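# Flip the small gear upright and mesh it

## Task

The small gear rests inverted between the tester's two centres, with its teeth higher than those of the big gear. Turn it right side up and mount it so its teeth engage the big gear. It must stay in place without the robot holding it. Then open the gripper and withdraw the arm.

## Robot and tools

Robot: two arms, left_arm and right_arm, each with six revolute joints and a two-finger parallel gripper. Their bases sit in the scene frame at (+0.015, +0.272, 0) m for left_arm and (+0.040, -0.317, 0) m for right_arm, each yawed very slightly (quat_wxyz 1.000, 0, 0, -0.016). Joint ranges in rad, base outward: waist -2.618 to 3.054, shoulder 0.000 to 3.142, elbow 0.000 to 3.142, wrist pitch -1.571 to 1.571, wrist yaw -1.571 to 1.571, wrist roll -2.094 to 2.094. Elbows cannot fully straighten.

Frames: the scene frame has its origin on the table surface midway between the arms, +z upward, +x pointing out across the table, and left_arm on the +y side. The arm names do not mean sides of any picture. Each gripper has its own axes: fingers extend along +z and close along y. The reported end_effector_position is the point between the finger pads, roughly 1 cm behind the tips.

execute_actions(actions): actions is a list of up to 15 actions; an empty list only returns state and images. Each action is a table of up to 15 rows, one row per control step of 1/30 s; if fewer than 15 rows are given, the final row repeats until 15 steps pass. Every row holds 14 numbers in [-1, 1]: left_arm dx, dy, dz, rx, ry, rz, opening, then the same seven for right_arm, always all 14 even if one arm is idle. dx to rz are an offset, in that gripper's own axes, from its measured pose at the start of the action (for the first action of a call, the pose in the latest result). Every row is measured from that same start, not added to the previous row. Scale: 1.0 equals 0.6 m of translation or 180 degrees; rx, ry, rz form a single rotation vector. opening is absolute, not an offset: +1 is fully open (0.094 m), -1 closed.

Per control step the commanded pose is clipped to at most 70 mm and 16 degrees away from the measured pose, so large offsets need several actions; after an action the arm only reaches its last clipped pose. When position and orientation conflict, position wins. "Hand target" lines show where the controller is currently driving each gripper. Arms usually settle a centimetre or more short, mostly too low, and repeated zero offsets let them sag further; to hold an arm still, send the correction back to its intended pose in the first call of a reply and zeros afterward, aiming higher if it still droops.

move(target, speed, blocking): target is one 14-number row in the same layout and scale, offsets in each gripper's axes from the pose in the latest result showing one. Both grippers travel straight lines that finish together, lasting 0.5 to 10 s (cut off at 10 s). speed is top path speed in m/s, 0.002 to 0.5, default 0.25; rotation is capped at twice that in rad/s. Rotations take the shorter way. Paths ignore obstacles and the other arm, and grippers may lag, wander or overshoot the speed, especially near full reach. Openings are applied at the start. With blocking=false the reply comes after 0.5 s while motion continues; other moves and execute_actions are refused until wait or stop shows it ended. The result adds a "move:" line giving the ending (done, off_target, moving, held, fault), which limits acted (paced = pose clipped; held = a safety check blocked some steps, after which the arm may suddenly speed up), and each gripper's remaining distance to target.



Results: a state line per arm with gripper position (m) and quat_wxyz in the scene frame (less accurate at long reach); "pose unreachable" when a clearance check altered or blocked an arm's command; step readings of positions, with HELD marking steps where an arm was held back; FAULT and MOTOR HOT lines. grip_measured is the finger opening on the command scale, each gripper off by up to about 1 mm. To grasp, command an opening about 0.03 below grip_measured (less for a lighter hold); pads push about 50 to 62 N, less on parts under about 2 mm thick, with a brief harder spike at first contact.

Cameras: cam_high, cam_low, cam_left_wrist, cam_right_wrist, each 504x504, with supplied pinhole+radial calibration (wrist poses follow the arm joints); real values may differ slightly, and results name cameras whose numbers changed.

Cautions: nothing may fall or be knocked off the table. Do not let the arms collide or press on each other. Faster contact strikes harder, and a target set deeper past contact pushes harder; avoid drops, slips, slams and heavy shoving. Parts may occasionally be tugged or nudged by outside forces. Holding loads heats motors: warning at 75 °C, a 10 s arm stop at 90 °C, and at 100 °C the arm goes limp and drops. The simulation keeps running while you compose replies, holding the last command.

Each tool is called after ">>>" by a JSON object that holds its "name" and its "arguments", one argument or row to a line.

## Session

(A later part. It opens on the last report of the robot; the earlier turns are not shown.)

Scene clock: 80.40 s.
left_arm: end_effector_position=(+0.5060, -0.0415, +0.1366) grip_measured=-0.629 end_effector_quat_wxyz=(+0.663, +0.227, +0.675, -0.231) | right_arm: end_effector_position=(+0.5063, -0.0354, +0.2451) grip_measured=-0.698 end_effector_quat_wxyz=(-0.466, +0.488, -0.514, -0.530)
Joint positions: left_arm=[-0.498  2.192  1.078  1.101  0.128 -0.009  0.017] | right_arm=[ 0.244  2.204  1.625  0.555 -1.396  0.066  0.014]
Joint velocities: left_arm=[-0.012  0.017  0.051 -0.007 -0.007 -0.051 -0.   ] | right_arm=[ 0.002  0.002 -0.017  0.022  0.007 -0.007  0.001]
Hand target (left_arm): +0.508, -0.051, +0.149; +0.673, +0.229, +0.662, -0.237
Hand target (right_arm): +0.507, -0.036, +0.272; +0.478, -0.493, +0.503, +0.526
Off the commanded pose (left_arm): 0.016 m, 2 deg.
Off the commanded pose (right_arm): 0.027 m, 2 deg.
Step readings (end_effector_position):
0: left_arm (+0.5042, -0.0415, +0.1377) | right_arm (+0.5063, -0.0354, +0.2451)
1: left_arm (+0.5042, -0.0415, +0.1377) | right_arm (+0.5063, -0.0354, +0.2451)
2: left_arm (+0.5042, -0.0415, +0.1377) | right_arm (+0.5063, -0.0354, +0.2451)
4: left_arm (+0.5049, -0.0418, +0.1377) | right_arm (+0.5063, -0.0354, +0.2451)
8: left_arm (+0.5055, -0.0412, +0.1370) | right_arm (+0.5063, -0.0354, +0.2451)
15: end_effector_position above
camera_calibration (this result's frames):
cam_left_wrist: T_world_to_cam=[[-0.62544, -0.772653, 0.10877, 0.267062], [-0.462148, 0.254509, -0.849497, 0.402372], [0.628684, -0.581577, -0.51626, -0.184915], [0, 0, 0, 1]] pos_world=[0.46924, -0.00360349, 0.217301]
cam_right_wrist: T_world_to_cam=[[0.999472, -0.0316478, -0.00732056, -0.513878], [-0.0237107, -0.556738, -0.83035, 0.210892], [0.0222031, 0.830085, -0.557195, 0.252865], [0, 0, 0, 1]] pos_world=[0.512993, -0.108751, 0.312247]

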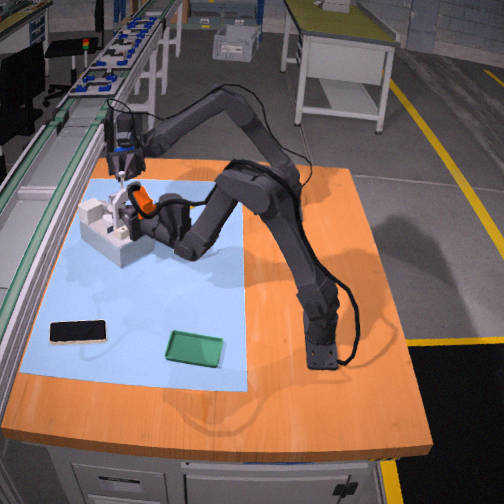

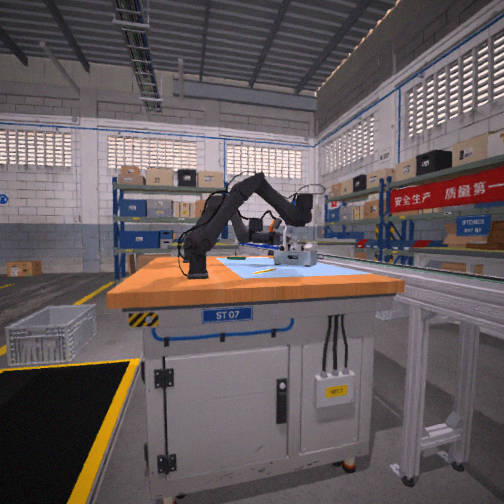

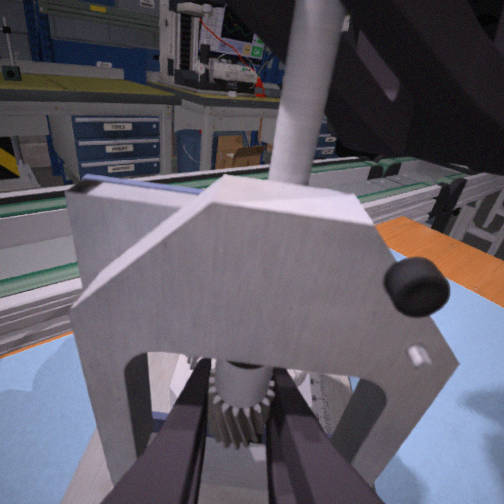

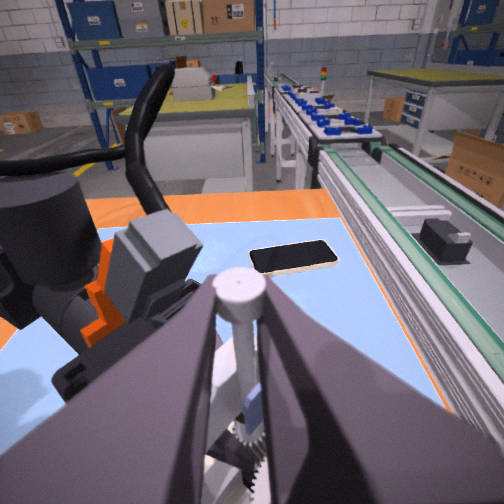

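>>> {"name": "execute_actions", "arguments": {
  "actions": [
    [[-0.02,-0.010,0.008,0.012,-0.010,0.002,-0.78,-0.045,0,0,0,-0.005,-0.01,-0.8]]
  ]
}}

Scene clock: 81.03 s.
left_arm: end_effector_position=(+0.5032, -0.0462, +0.1370) grip_measured=-0.629 end_effector_quat_wxyz=(+0.660, +0.236, +0.671, -0.240) | right_arm: end_effector_position=(+0.5063, -0.0354, +0.2451) grip_measured=-0.698 end_effector_quat_wxyz=(-0.466, +0.488, -0.514, -0.530)
Joint positions: left_arm=[-0.5    2.193  1.082  1.1    0.155 -0.009  0.017] | right_arm=[ 0.244  2.204  1.625  0.555 -1.396  0.066  0.014]
Joint velocities: left_arm=[ 0.007 -0.002 -0.022 -0.037  0.095 -0.051  0.   ] | right_arm=[-0.022 -0.007 -0.002  0.007 -0.037  0.051  0.001]
Hand target (left_arm): +0.506, -0.049, +0.149; +0.670, +0.237, +0.659, -0.245
Hand target (right_arm): +0.507, -0.036, +0.272; +0.478, -0.493, +0.503, +0.526
Off the commanded pose (left_arm): 0.012 m, 2 deg.
Off the commanded pose (right_arm): 0.027 m, 2 deg.
Step readings (end_effector_position):
0: left_arm (+0.5062, -0.0424, +0.1370) | right_arm (+0.5063, -0.0354, +0.2451)
1: left_arm (+0.5059, -0.0428, +0.1370) | right_arm (+0.5063, -0.0354, +0.2451)
2: left_arm (+0.5055, -0.0434, +0.1370) | right_arm (+0.5063, -0.0354, +0.2451)
4: left_arm (+0.5048, -0.0442, +0.1370) | right_arm (+0.5063, -0.0354, +0.2451)
8: left_arm (+0.5039, -0.0453, +0.1370) | right_arm (+0.5063, -0.0354, +0.2451)
15: end_effector_position above
camera_calibration (this result's frames):
cam_left_wrist: T_world_to_cam=[[-0.647085, -0.754597, 0.108923, 0.273358], [-0.454102, 0.266696, -0.850097, 0.399292], [0.612431, -0.599547, -0.515239, -0.178437], [0, 0, 0, 1]] pos_world=[0.467485, -0.00719554, 0.217724]
cam_right_wrist: T_world_to_cam=[[0.999472, -0.0316478, -0.00732056, -0.513878], [-0.0237107, -0.556738, -0.83035, 0.210892], [0.0222031, 0.830085, -0.557195, 0.252865], [0, 0, 0, 1]] pos_world=[0.512993, -0.108751, 0.312247]

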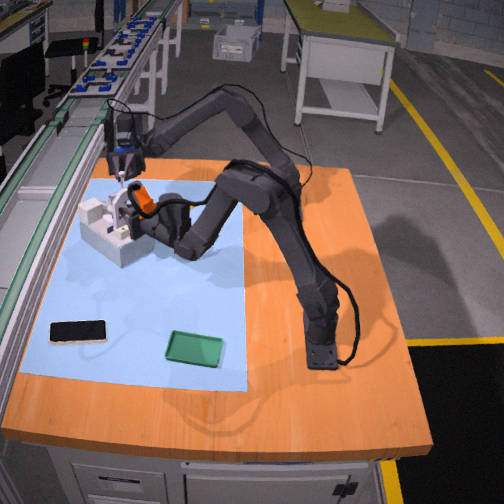

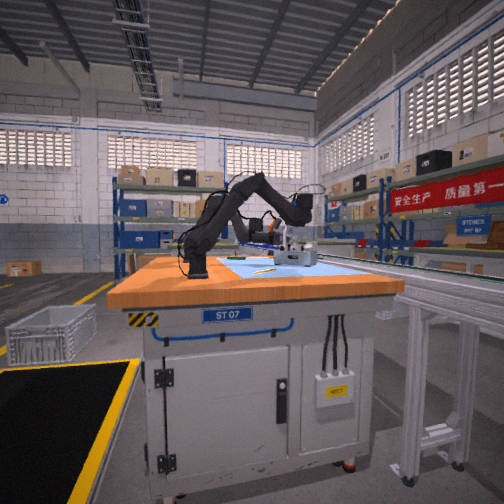

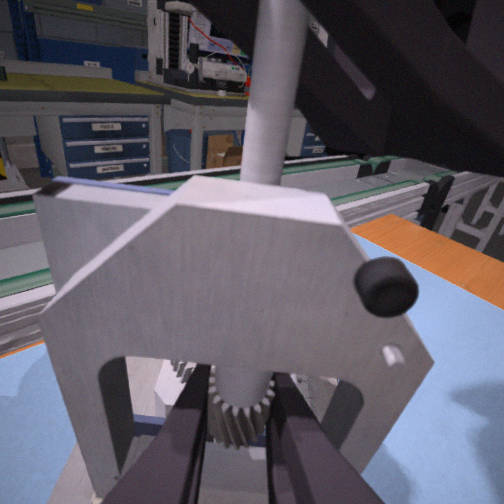

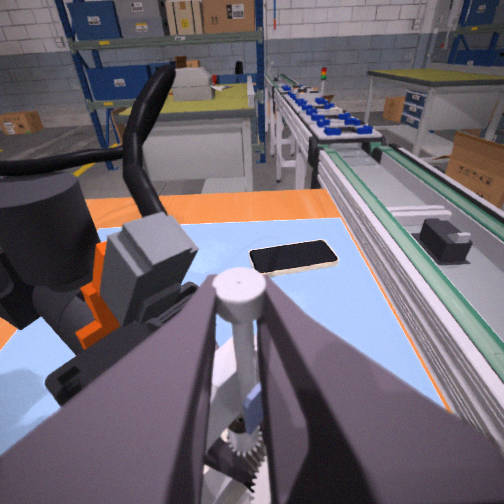

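>>> {"name": "execute_actions", "arguments": {
  "actions": [
    [[-0.02,0.005,0.008,-0.0065,-0.010,0.002,-0.78,-0.045,0,0,0,-0.005,-0.01,-0.8]]
  ]
}}

>>> {"name": "wait", "arguments": {
  "seconds": 0.3
}}

Scene clock: 81.80 s.
left_arm: end_effector_position=(+0.5051, -0.0439, +0.1370) grip_measured=-0.629 end_effector_quat_wxyz=(+0.662, +0.231, +0.673, -0.235) | right_arm: end_effector_position=(+0.5063, -0.0354, +0.2451) grip_measured=-0.698 end_effector_quat_wxyz=(-0.466, +0.488, -0.514, -0.530)
Joint positions: left_arm=[-0.5    2.193  1.082  1.1    0.138 -0.009  0.017] | right_arm=[ 0.244  2.204  1.625  0.555 -1.396  0.066  0.014]
Joint velocities: left_arm=[-0.012  0.002  0.002  0.007 -0.051  0.051  0.001] | right_arm=[ 0.002 -0.012 -0.017  0.007 -0.051 -0.051  0.001]
Hand target (left_arm): +0.509, -0.047, +0.149; +0.674, +0.227, +0.663, -0.235
Hand target (right_arm): +0.507, -0.036, +0.272; +0.478, -0.493, +0.503, +0.526
Off the commanded pose (left_arm): 0.013 m, 2 deg.
Off the commanded pose (right_arm): 0.027 m, 2 deg.
Step readings (end_effector_position):
0: left_arm (+0.5028, -0.0467, +0.1370) | right_arm (+0.5063, -0.0354, +0.2451)
1: left_arm (+0.5030, -0.0464, +0.1370) | right_arm (+0.5063, -0.0354, +0.2451)
2: left_arm (+0.5033, -0.0461, +0.1370) | right_arm (+0.5063, -0.0354, +0.2451)
4: left_arm (+0.5038, -0.0455, +0.1370) | right_arm (+0.5063, -0.0354, +0.2451)
8: left_arm (+0.5045, -0.0447, +0.1370) | right_arm (+0.5063, -0.0354, +0.2451)
15: end_effector_position above
camera_calibration (this result's frames):
cam_left_wrist: T_world_to_cam=[[-0.634632, -0.765127, 0.108728, 0.269538], [-0.45833, 0.259358, -0.850098, 0.401328], [0.622234, -0.589333, -0.515278, -0.182696], [0, 0, 0, 1]] pos_world=[0.468678, -0.00552567, 0.217722]
cam_right_wrist: T_world_to_cam=[[0.999472, -0.0316478, -0.00732056, -0.513878], [-0.0237107, -0.556738, -0.83035, 0.210892], [0.0222031, 0.830085, -0.557195, 0.252865], [0, 0, 0, 1]] pos_world=[0.512993, -0.108751, 0.312247]

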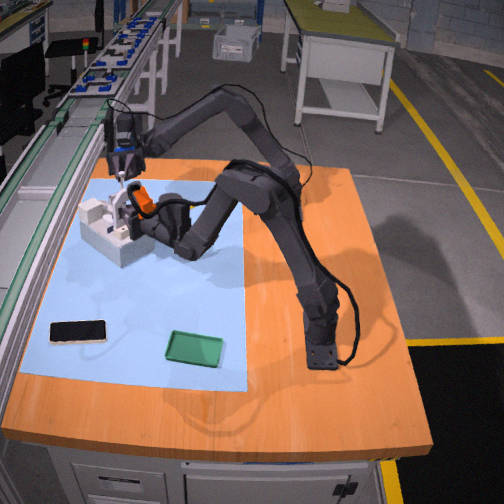

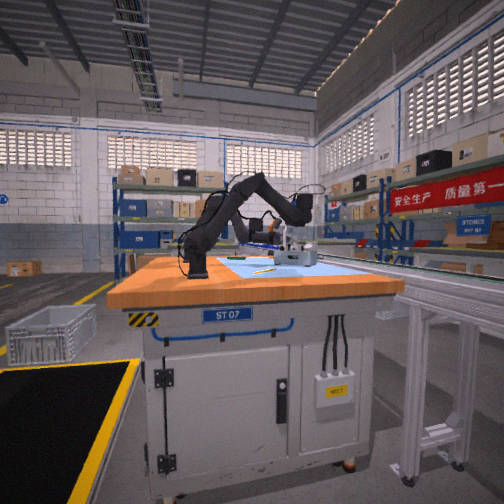

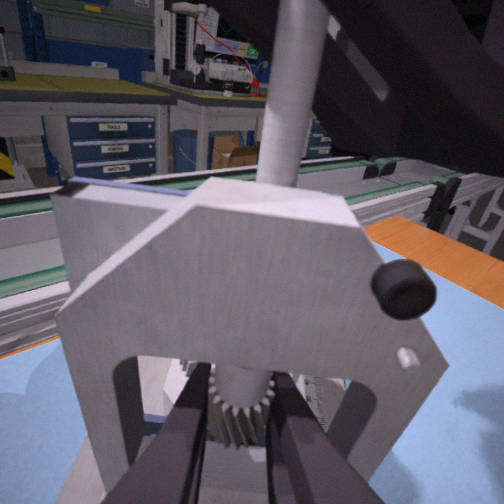

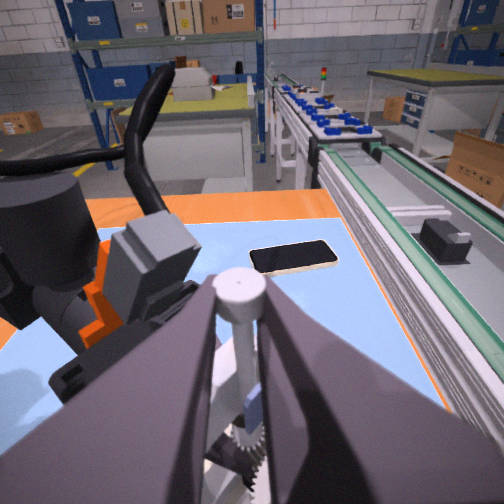

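Scene clock: 82.10 s.
left_arm: end_effector_position=(+0.5053, -0.0436, +0.1370) grip_measured=-0.629 end_effector_quat_wxyz=(+0.663, +0.230, +0.673, -0.234) | right_arm: end_effector_position=(+0.5063, -0.0354, +0.2451) grip_measured=-0.698 end_effector_quat_wxyz=(-0.466, +0.488, -0.514, -0.530)
Joint positions: left_arm=[-0.5    2.193  1.082  1.1    0.136 -0.009  0.017] | right_arm=[ 0.244  2.204  1.625  0.555 -1.396  0.066  0.014]
Joint velocities: left_arm=[ 0.007 -0.017 -0.002  0.037  0.022 -0.022  0.   ] | right_arm=[-0.017 -0.002  0.007 -0.095 -0.007  0.007 -0.   ]
Hand target (left_arm): +0.509, -0.047, +0.149; +0.674, +0.227, +0.662, -0.235
Hand target (right_arm): +0.507, -0.036, +0.272; +0.478, -0.493, +0.503, +0.526
Off the commanded pose (left_arm): 0.013 m, 2 deg.
Off the commanded pose (right_arm): 0.027 m, 2 deg.
wait: 0.30 s; at rest by 0.17 s
camera_calibration (this result's frames):
cam_left_wrist: T_world_to_cam=[[-0.633173, -0.766339, 0.108705, 0.269089], [-0.458814, 0.258501, -0.850098, 0.401562], [0.623363, -0.588135, -0.515283, -0.183189], [0, 0, 0, 1]] pos_world=[0.468815, -0.00533023, 0.217722]
cam_right_wrist: T_world_to_cam=[[0.999472, -0.0316478, -0.00732056, -0.513878], [-0.0237107, -0.556738, -0.83035, 0.210892], [0.0222031, 0.830085, -0.557195, 0.252865], [0, 0, 0, 1]] pos_world=[0.512993, -0.108751, 0.312247]

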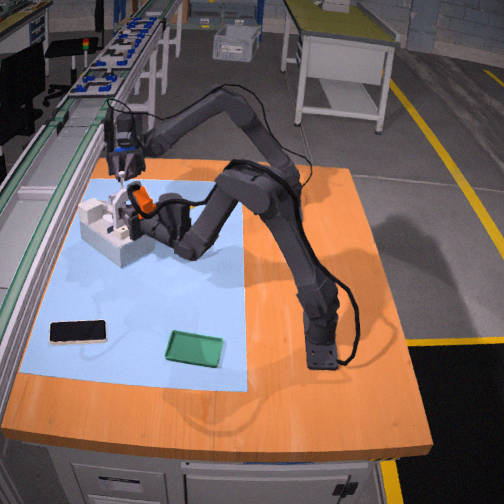

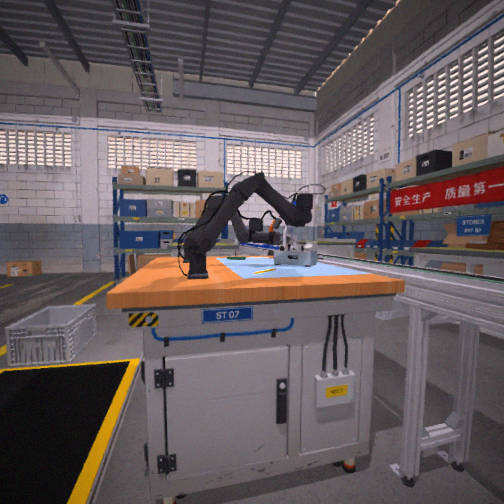

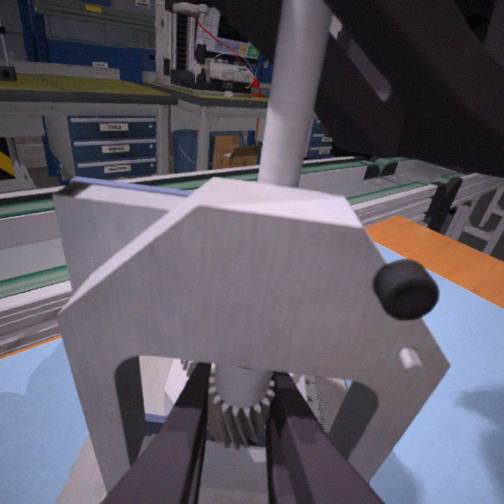

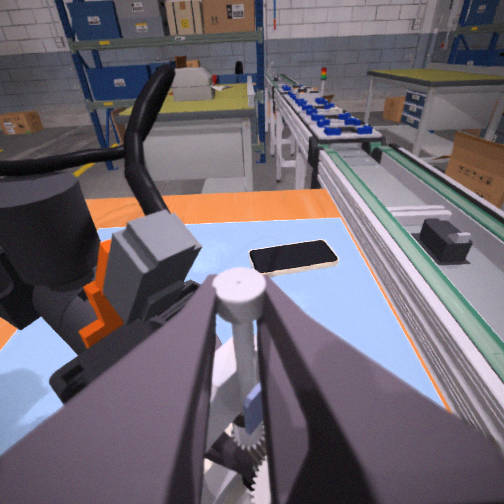

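>>> {"name": "zoom_image", "arguments": {
  "camera": "cam_right_wrist",
  "region": [150, 300, 354, 504]
}}

Region (150, 300, 354, 504) of cam_right_wrist's 504x504 image, scaled by 2.471, with more detail than that image has.

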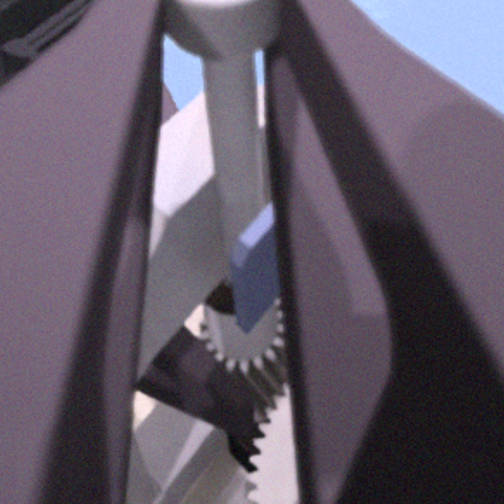

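>>> {"name": "execute_actions", "arguments": {
  "actions": [
    [[-0.02,0.001,0.014,0.001,-0.010,0.002,-0.78,-0.045,0,0,0,-0.005,-0.01,-0.8]]
  ]
}}

>>> {"name": "zoom_image", "arguments": {
  "camera": "cam_right_wrist",
  "region": [150, 300, 354, 504]
}}

Scene clock: 82.93 s.
left_arm: end_effector_position=(+0.5053, -0.0436, +0.1370) grip_measured=-0.629 end_effector_quat_wxyz=(+0.663, +0.230, +0.673, -0.234) | right_arm: end_effector_position=(+0.5063, -0.0354, +0.2451) grip_measured=-0.698 end_effector_quat_wxyz=(-0.466, +0.488, -0.514, -0.530)
Joint positions: left_arm=[-0.5    2.193  1.082  1.1    0.136 -0.009  0.017] | right_arm=[ 0.244  2.204  1.625  0.555 -1.396  0.066  0.014]
Joint velocities: left_arm=[-0.012  0.007  0.002 -0.11  -0.037 -0.007 -0.001] | right_arm=[-0.012 -0.017 -0.017  0.051  0.022 -0.022  0.001]
Hand target (left_arm): +0.512, -0.048, +0.149; +0.674, +0.229, +0.662, -0.237
Hand target (right_arm): +0.507, -0.036, +0.272; +0.478, -0.493, +0.503, +0.526
Off the commanded pose (left_arm): 0.015 m, 2 deg.
Off the commanded pose (right_arm): 0.027 m, 2 deg.
Step readings (end_effector_position):
0: left_arm (+0.5053, -0.0436, +0.1370) | right_arm (+0.5063, -0.0354, +0.2451)
1: left_arm (+0.5053, -0.0436, +0.1370) | right_arm (+0.5063, -0.0354, +0.2451)
2: left_arm (+0.5053, -0.0436, +0.1370) | right_arm (+0.5063, -0.0354, +0.2451)
4: left_arm (+0.5053, -0.0436, +0.1370) | right_arm (+0.5063, -0.0354, +0.2451)
8: left_arm (+0.5053, -0.0436, +0.1370) | right_arm (+0.5063, -0.0354, +0.2451)
15: end_effector_position above
camera_calibration (this result's frames):
cam_left_wrist: T_world_to_cam=[[-0.633173, -0.766339, 0.108705, 0.269089], [-0.458814, 0.258501, -0.850098, 0.401562], [0.623363, -0.588135, -0.515283, -0.183189], [0, 0, 0, 1]] pos_world=[0.468815, -0.00533023, 0.217722]
cam_right_wrist: T_world_to_cam=[[0.999472, -0.0316478, -0.00732056, -0.513878], [-0.0237107, -0.556738, -0.83035, 0.210892], [0.0222031, 0.830085, -0.557195, 0.252865], [0, 0, 0, 1]] pos_world=[0.512993, -0.108751, 0.312247]

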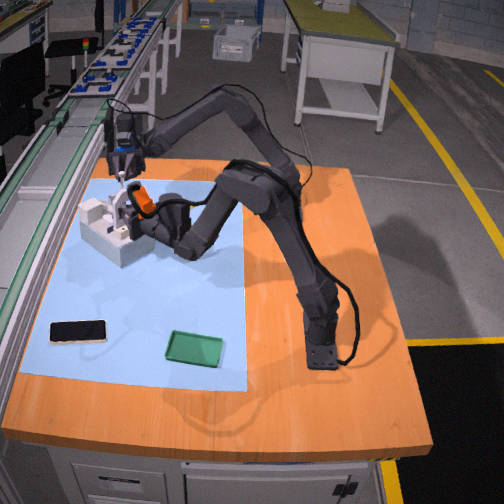

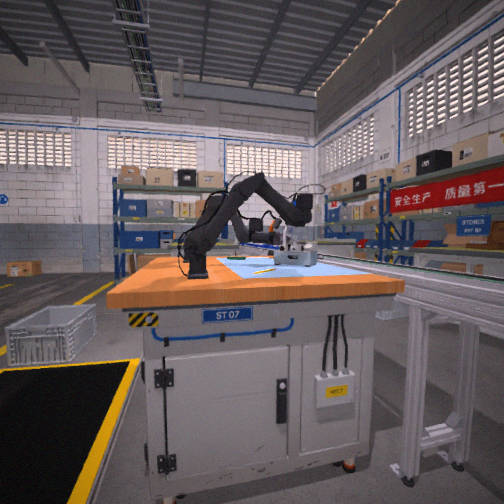

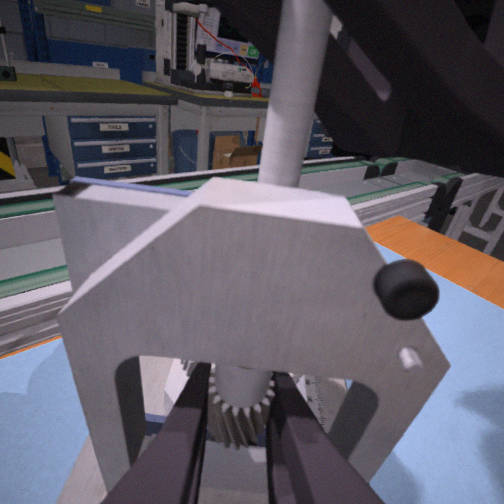

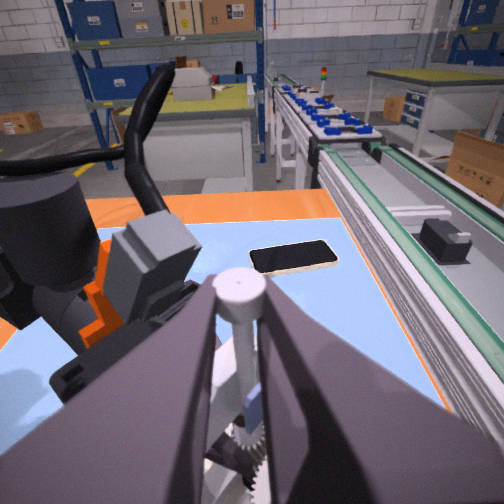

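Region (150, 300, 354, 504) of cam_right_wrist's 504x504 image, scaled by 2.471, with more detail than that image has.

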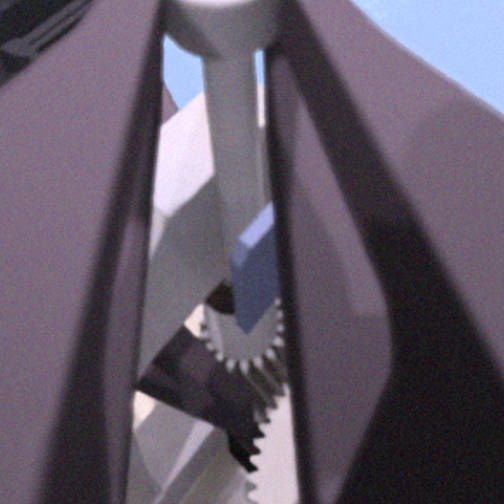

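>>> {"name": "execute_actions", "arguments": {
  "actions": [
    [[-0.02,0.002,0.019,0.001,-0.010,0.002,-0.78,-0.045,0,0,0,-0.005,-0.01,-0.8]]
  ]
}}

>>> {"name": "zoom_image", "arguments": {
  "camera": "cam_right_wrist",
  "region": [150, 300, 354, 504]
}}

Scene clock: 83.73 s.
left_arm: end_effector_position=(+0.5079, -0.0452, +0.1371) grip_measured=-0.629 end_effector_quat_wxyz=(+0.663, +0.230, +0.672, -0.234) | right_arm: end_effector_position=(+0.5063, -0.0354, +0.2451) grip_measured=-0.698 end_effector_quat_wxyz=(-0.466, +0.488, -0.514, -0.530)
Joint positions: left_arm=[-0.5    2.203  1.096  1.096  0.136 -0.009  0.017] | right_arm=[ 0.244  2.204  1.625  0.555 -1.396  0.066  0.014]
Joint velocities: left_arm=[-0.027 -0.002 -0.022 -0.007  0.022 -0.051  0.   ] | right_arm=[ 0.007  0.007  0.012  0.051  0.022 -0.007  0.001]
Hand target (left_arm): +0.514, -0.049, +0.149; +0.674, +0.229, +0.662, -0.237
Hand target (right_arm): +0.507, -0.036, +0.272; +0.478, -0.493, +0.503, +0.526
Off the commanded pose (left_arm): 0.015 m, 2 deg.
Off the commanded pose (right_arm): 0.027 m, 2 deg.
Step readings (end_effector_position):
0: left_arm (+0.5053, -0.0436, +0.1370) | right_arm (+0.5063, -0.0354, +0.2451)
1: left_arm (+0.5055, -0.0438, +0.1371) | right_arm (+0.5063, -0.0354, +0.2451)
2: left_arm (+0.5062, -0.0442, +0.1371) | right_arm (+0.5063, -0.0354, +0.2451)
4: left_arm (+0.5074, -0.0449, +0.1372) | right_arm (+0.5063, -0.0354, +0.2451)
8: left_arm (+0.5079, -0.0452, +0.1371) | right_arm (+0.5063, -0.0354, +0.2451)
15: end_effector_position above
camera_calibration (this result's frames):
cam_left_wrist: T_world_to_cam=[[-0.633387, -0.766212, 0.108347, 0.269719], [-0.457137, 0.257512, -0.851301, 0.40242], [0.624377, -0.588733, -0.513369, -0.186485], [0, 0, 0, 1]] pos_world=[0.471234, -0.00675578, 0.217622]
cam_right_wrist: T_world_to_cam=[[0.999472, -0.0316478, -0.00732056, -0.513878], [-0.0237107, -0.556738, -0.83035, 0.210892], [0.0222031, 0.830085, -0.557195, 0.252865], [0, 0, 0, 1]] pos_world=[0.512993, -0.108751, 0.312247]

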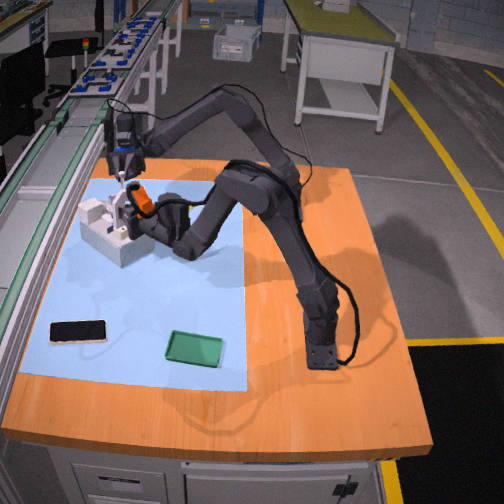

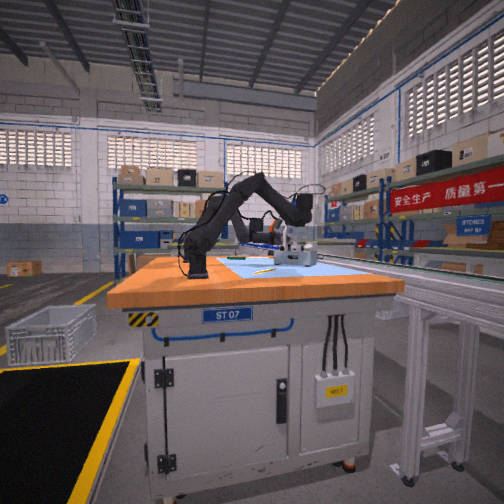

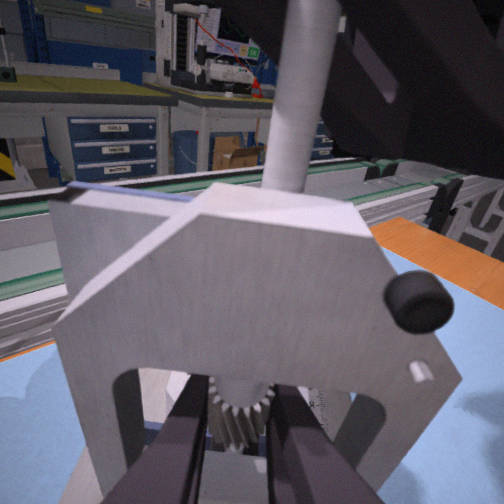

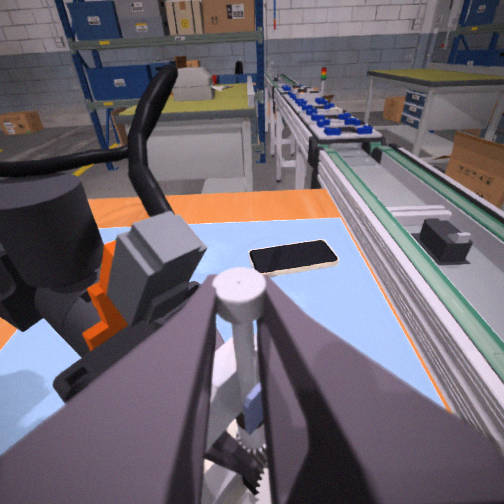

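Region (150, 300, 354, 504) of cam_right_wrist's 504x504 image, scaled by 2.471, with more detail than that image has.

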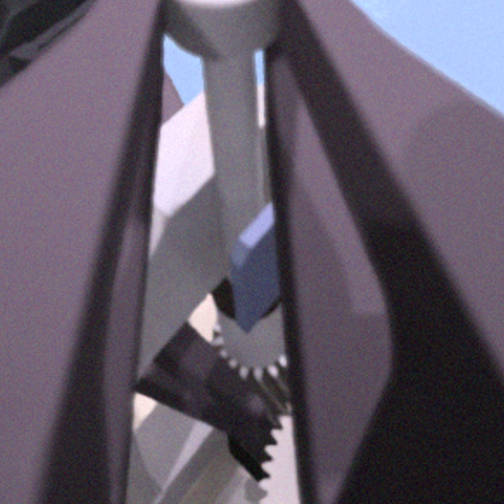

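>>> {"name": "execute_actions", "arguments": {
  "actions": [
    [[-0.012,0.001,0.010,0.001,-0.008,0.002,-0.78,-0.045,0,0,0,-0.005,-0.01,-0.8]]
  ]
}}

Scene clock: 84.33 s.
left_arm: end_effector_position=(+0.5079, -0.0452, +0.1371) grip_measured=-0.629 end_effector_quat_wxyz=(+0.663, +0.230, +0.672, -0.234) | right_arm: end_effector_position=(+0.5063, -0.0354, +0.2451) grip_measured=-0.698 end_effector_quat_wxyz=(-0.466, +0.488, -0.514, -0.530)
Joint positions: left_arm=[-0.5    2.203  1.096  1.096  0.136 -0.009  0.017] | right_arm=[ 0.244  2.204  1.625  0.555 -1.396  0.066  0.014]
Joint velocities: left_arm=[-0.012 -0.002  0.002  0.11   0.007 -0.007  0.   ] | right_arm=[ 0.012  0.007  0.002  0.037 -0.022 -0.095 -0.   ]
Hand target (left_arm): +0.513, -0.048, +0.144; +0.672, +0.230, +0.663, -0.236
Hand target (right_arm): +0.507, -0.036, +0.272; +0.478, -0.493, +0.503, +0.526
Off the commanded pose (left_arm): 0.009 m, 1 deg.
Off the commanded pose (right_arm): 0.027 m, 2 deg.
Step readings (end_effector_position):
0: left_arm (+0.5079, -0.0452, +0.1371) | right_arm (+0.5063, -0.0354, +0.2451)
1: left_arm (+0.5079, -0.0452, +0.1371) | right_arm (+0.5063, -0.0354, +0.2451)
2: left_arm (+0.5079, -0.0452, +0.1371) | right_arm (+0.5063, -0.0354, +0.2451)
4: left_arm (+0.5079, -0.0452, +0.1371) | right_arm (+0.5063, -0.0354, +0.2451)
8: left_arm (+0.5079, -0.0452, +0.1371) | right_arm (+0.5063, -0.0354, +0.2451)
15: end_effector_position above
camera_calibration (this result's frames):
cam_left_wrist: T_world_to_cam=[[-0.633387, -0.766212, 0.108347, 0.269719], [-0.457137, 0.257512, -0.851301, 0.40242], [0.624377, -0.588733, -0.513369, -0.186485], [0, 0, 0, 1]] pos_world=[0.471234, -0.00675578, 0.217622]
cam_right_wrist: T_world_to_cam=[[0.999472, -0.0316478, -0.00732056, -0.513878], [-0.0237107, -0.556738, -0.83035, 0.210892], [0.0222031, 0.830085, -0.557195, 0.252865], [0, 0, 0, 1]] pos_world=[0.512993, -0.108751, 0.312247]

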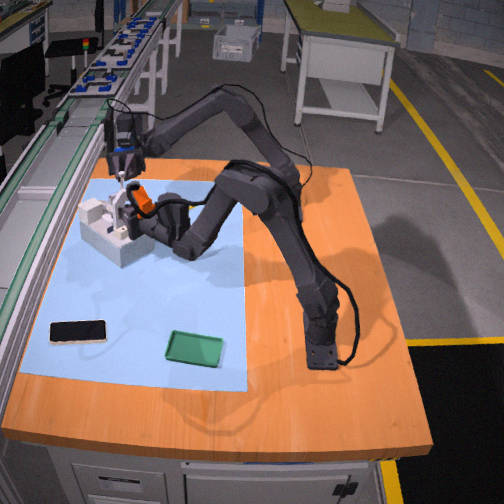

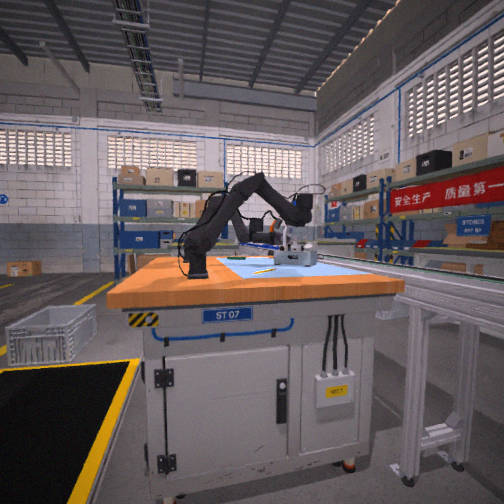

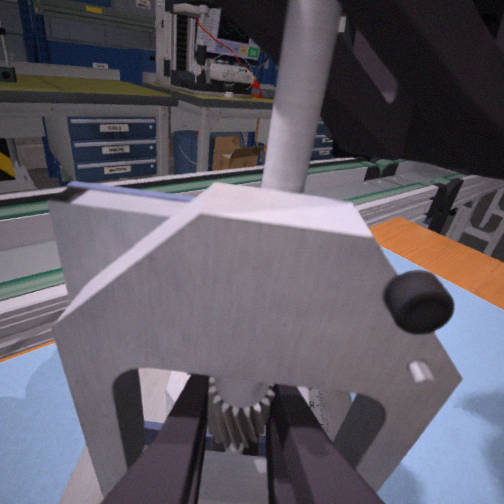

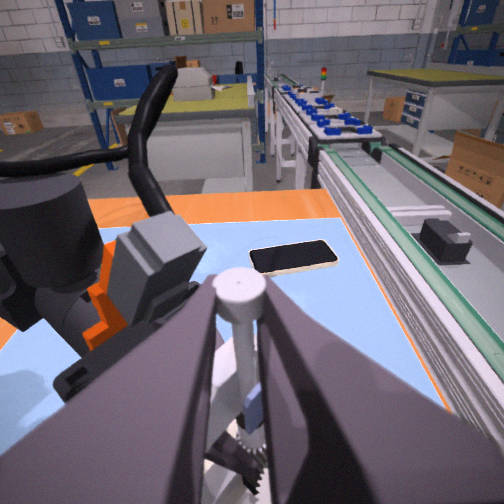

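>>> {"name": "execute_actions", "arguments": {
  "actions": [
    [[-0.012,0.001,0.010,0.001,-0.008,0.002,-0.78,-0.025,0,0,0,-0.005,-0.01,-0.8]],
    [[-0.012,0.001,0.010,0.001,-0.008,0.002,-0.78,-0.02,0,0,0,-0.005,-0.01,-0.8]],
    [[-0.012,0.001,0.010,0.001,-0.008,0.002,-0.78,-0.02,0,0,0,-0.005,-0.01,-0.8]]
  ]
}}

Scene clock: 86.07 s.
left_arm: end_effector_position=(+0.5079, -0.0452, +0.1345) grip_measured=-0.629 end_effector_quat_wxyz=(+0.662, +0.230, +0.674, -0.234) | right_arm: end_effector_position=(+0.5065, -0.0352, +0.2385) grip_measured=-0.698 end_effector_quat_wxyz=(-0.469, +0.497, -0.500, -0.531)
Joint positions: left_arm=[-0.5    2.207  1.096  1.096  0.136 -0.009  0.017] | right_arm=[ 0.244  2.234  1.625  0.639 -1.417  0.094  0.014]
Joint velocities: left_arm=[ 0.002 -0.002 -0.002 -0.037 -0.022 -0.066  0.   ] | right_arm=[-0.007 -0.007 -0.002  0.022 -0.037  0.081  0.   ]
Hand target (left_arm): +0.513, -0.048, +0.142; +0.671, +0.230, +0.665, -0.236
Hand target (right_arm): +0.507, -0.035, +0.251; +0.479, -0.499, +0.494, +0.527
Off the commanded pose (left_arm): 0.009 m, 1 deg.
Off the commanded pose (right_arm): 0.012 m, 2 deg.
Step readings (end_effector_position; steps 1 to 15: 1st action; 16 to 30: 2nd action; 31 to 45: 3rd action):
0: left_arm (+0.5079, -0.0452, +0.1371) | right_arm (+0.5063, -0.0354, +0.2451)
1: left_arm (+0.5079, -0.0452, +0.1371) | right_arm (+0.5064, -0.0354, +0.2446)
2: left_arm (+0.5079, -0.0452, +0.1371) | right_arm (+0.5064, -0.0353, +0.2439)
4: left_arm (+0.5079, -0.0452, +0.1371) | right_arm (+0.5064, -0.0352, +0.2413)
8: left_arm (+0.5079, -0.0452, +0.1361) | right_arm (+0.5064, -0.0352, +0.2405)
15: left_arm (+0.5079, -0.0452, +0.1361) | right_arm (+0.5064, -0.0352, +0.2405)
16: left_arm (+0.5079, -0.0452, +0.1361) | right_arm (+0.5065, -0.0351, +0.2400)
17: left_arm (+0.5079, -0.0452, +0.1361) | right_arm (+0.5065, -0.0353, +0.2397)
19: left_arm (+0.5079, -0.0452, +0.1346) | right_arm (+0.5065, -0.0352, +0.2386)
23: left_arm (+0.5079, -0.0452, +0.1345) | right_arm (+0.5064, -0.0352, +0.2387)
30: left_arm (+0.5079, -0.0452, +0.1345) | right_arm (+0.5064, -0.0352, +0.2388)
31: left_arm (+0.5079, -0.0452, +0.1345) | right_arm (+0.5065, -0.0351, +0.2383)
32: left_arm (+0.5079, -0.0452, +0.1345) | right_arm (+0.5066, -0.0353, +0.2382)
34: left_arm (+0.5079, -0.0452, +0.1345) | right_arm (+0.5065, -0.0353, +0.2383)
38: left_arm (+0.5079, -0.0452, +0.1345) | right_arm (+0.5066, -0.0352, +0.2382)
45: end_effector_position above
camera_calibration (this result's frames):
cam_left_wrist: T_world_to_cam=[[-0.632959, -0.766465, 0.109063, 0.269686], [-0.460489, 0.259488, -0.848891, 0.401722], [0.622345, -0.587535, -0.517194, -0.18628], [0, 0, 0, 1]] pos_world=[0.471619, -0.00698271, 0.215262]
cam_right_wrist: T_world_to_cam=[[0.999788, -0.0118533, 0.0168526, -0.519314], [0.00758694, -0.54867, -0.836004, 0.191311], [0.0191559, 0.835955, -0.548464, 0.248629], [0, 0, 0, 1]] pos_world=[0.51299, -0.109032, 0.305053]

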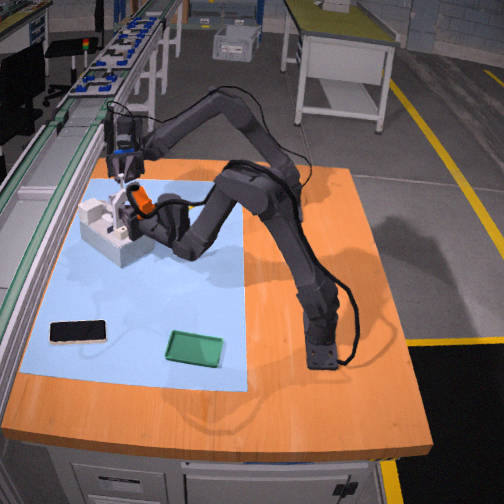

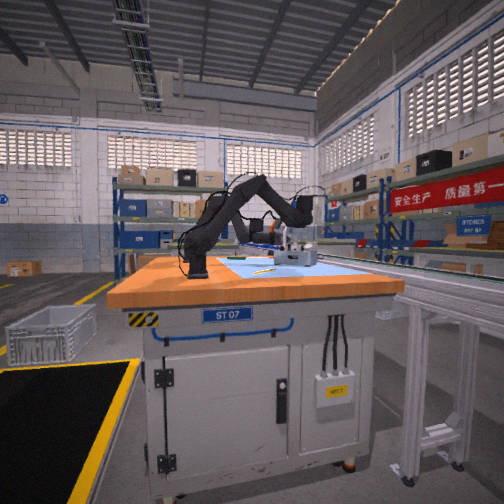

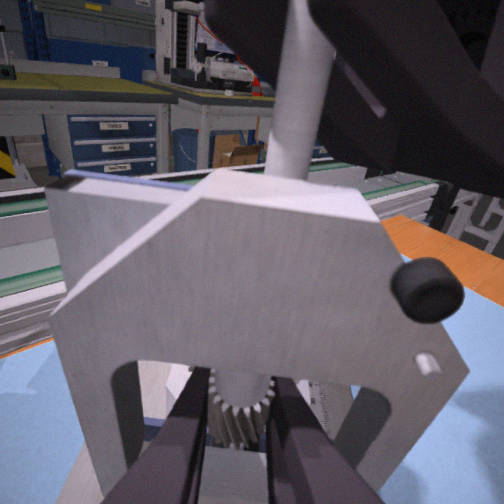

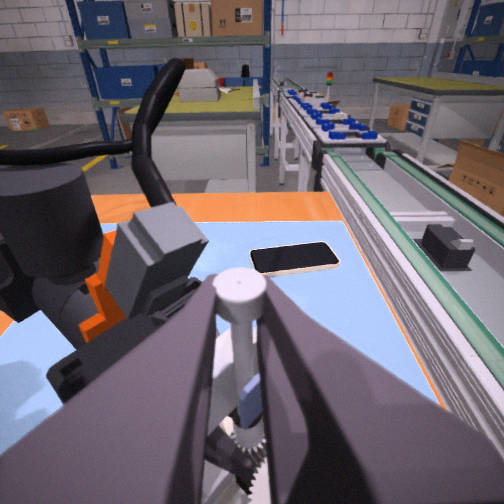

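>>> {"name": "execute_actions", "arguments": {
  "actions": [
    [[-0.004,0.001,0.008,0.001,-0.008,0.002,-0.78,-0.018,0,0,0,-0.003,-0.005,-0.8]],
    [[-0.004,0.001,0.008,0.001,-0.008,0.002,-0.78,-0.018,0,0,0,-0.003,-0.005,-0.8]]
  ]
}}

Scene clock: 87.27 s.
left_arm: end_effector_position=(+0.5082, -0.0454, +0.1341) grip_measured=-0.629 end_effector_quat_wxyz=(+0.670, +0.228, +0.666, -0.236) | right_arm: end_effector_position=(+0.5064, -0.0351, +0.2383) grip_measured=-0.698 end_effector_quat_wxyz=(-0.469, +0.497, -0.500, -0.532)
Joint positions: left_arm=[-0.5    2.226  1.096  1.138  0.136 -0.009  0.017] | right_arm=[ 0.244  2.237  1.625  0.652 -1.419  0.105  0.014]
Joint velocities: left_arm=[-0.002 -0.032 -0.002 -0.007 -0.022 -0.037  0.   ] | right_arm=[-0.032  0.002 -0.012  0.051  0.051 -0.007  0.002]
Hand target (left_arm): +0.512, -0.048, +0.137; +0.674, +0.229, +0.661, -0.237
Hand target (right_arm): +0.507, -0.035, +0.249; +0.475, -0.499, +0.494, +0.530
Off the commanded pose (left_arm): 0.005 m, 1 deg.
Off the commanded pose (right_arm): 0.011 m, 1 deg.
Step readings (end_effector_position; steps 1 to 15: 1st action; 16 to 30: 2nd action):
0: left_arm (+0.5079, -0.0452, +0.1345) | right_arm (+0.5065, -0.0352, +0.2383)
1: left_arm (+0.5079, -0.0452, +0.1339) | right_arm (+0.5065, -0.0352, +0.2381)
2: left_arm (+0.5080, -0.0452, +0.1339) | right_arm (+0.5064, -0.0352, +0.2382)
4: left_arm (+0.5080, -0.0453, +0.1342) | right_arm (+0.5065, -0.0352, +0.2381)
8: left_arm (+0.5081, -0.0453, +0.1341) | right_arm (+0.5064, -0.0352, +0.2383)
15: left_arm (+0.5081, -0.0453, +0.1341) | right_arm (+0.5065, -0.0352, +0.2381)
16: left_arm (+0.5081, -0.0453, +0.1339) | right_arm (+0.5064, -0.0352, +0.2382)
17: left_arm (+0.5081, -0.0453, +0.1340) | right_arm (+0.5064, -0.0352, +0.2381)
19: left_arm (+0.5082, -0.0454, +0.1341) | right_arm (+0.5064, -0.0352, +0.2382)
23: left_arm (+0.5082, -0.0454, +0.1341) | right_arm (+0.5064, -0.0352, +0.2383)
30: end_effector_position above
camera_calibration (this result's frames):
cam_left_wrist: T_world_to_cam=[[-0.635074, -0.765219, 0.10546, 0.271387], [-0.443632, 0.249554, -0.860763, 0.394199], [0.632354, -0.593434, -0.497961, -0.194655], [0, 0, 0, 1]] pos_world=[0.470321, -0.00621753, 0.213761]
cam_right_wrist: T_world_to_cam=[[0.999806, -0.00991981, 0.0170091, -0.519264], [0.00880651, -0.547338, -0.836865, 0.190816], [0.0176113, 0.836853, -0.547145, 0.248988], [0, 0, 0, 1]] pos_world=[0.513098, -0.109076, 0.304752]

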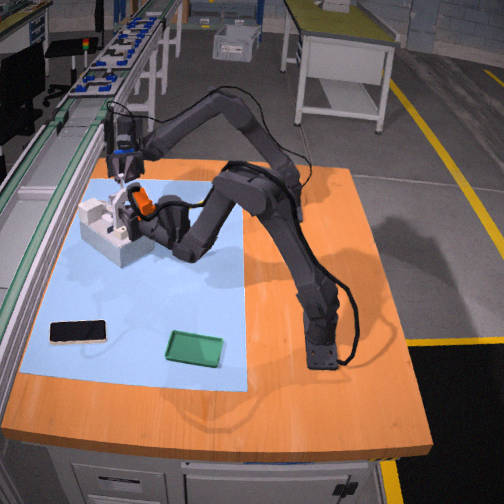

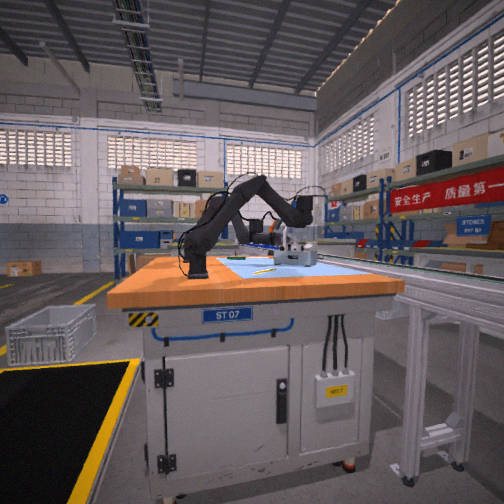

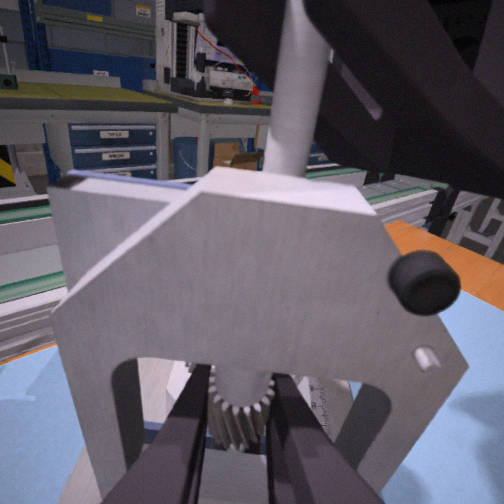

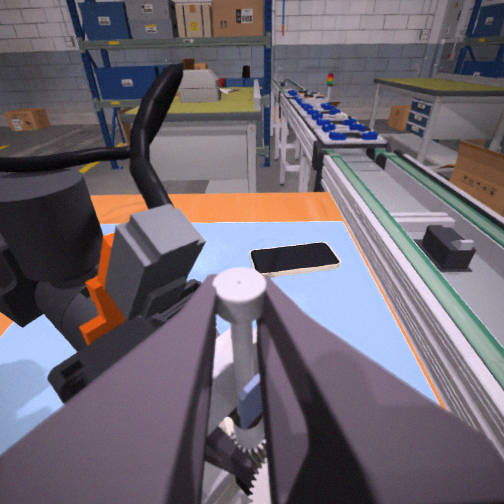

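>>> {"name": "zoom_image", "arguments": {
  "camera": "cam_right_wrist",
  "region": [150, 300, 354, 504]
}}

>>> {"name": "zoom_image", "arguments": {
  "camera": "cam_low",
  "region": [250, 200, 330, 270]
}}

>>> {"name": "zoom_image", "arguments": {
  "camera": "cam_left_wrist",
  "region": [170, 350, 320, 500]
}}

Region (150, 300, 354, 504) of cam_right_wrist's 504x504 image, scaled by 2.471, with more detail than that image has.

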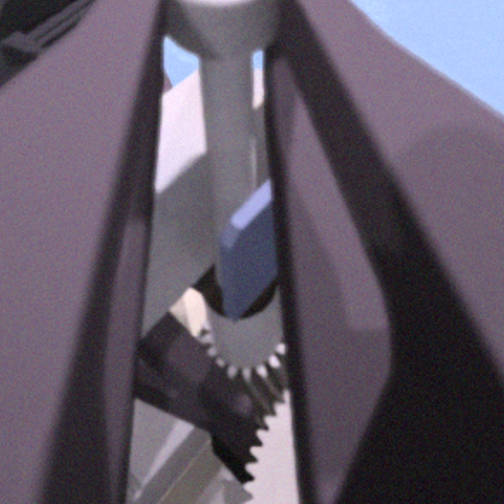

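Region (250, 200, 330, 270) of cam_low's 504x504 image, scaled by 6.300, with more detail than that image has; it fills the top 441 rows of this view, and the rest is white.

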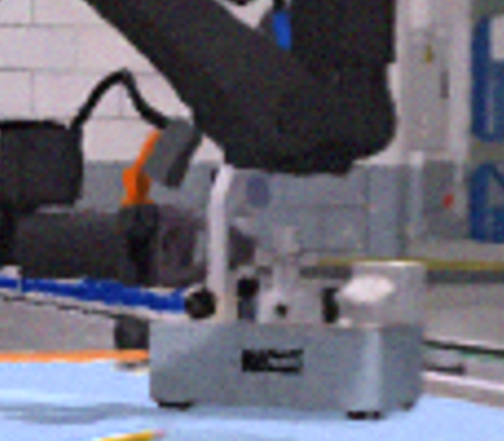

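Region (170, 350, 320, 500) of cam_left_wrist's 504x504 image, scaled by 3.360, with more detail than that image has.

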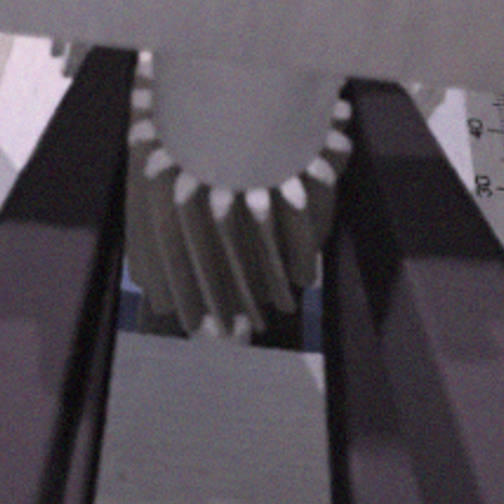

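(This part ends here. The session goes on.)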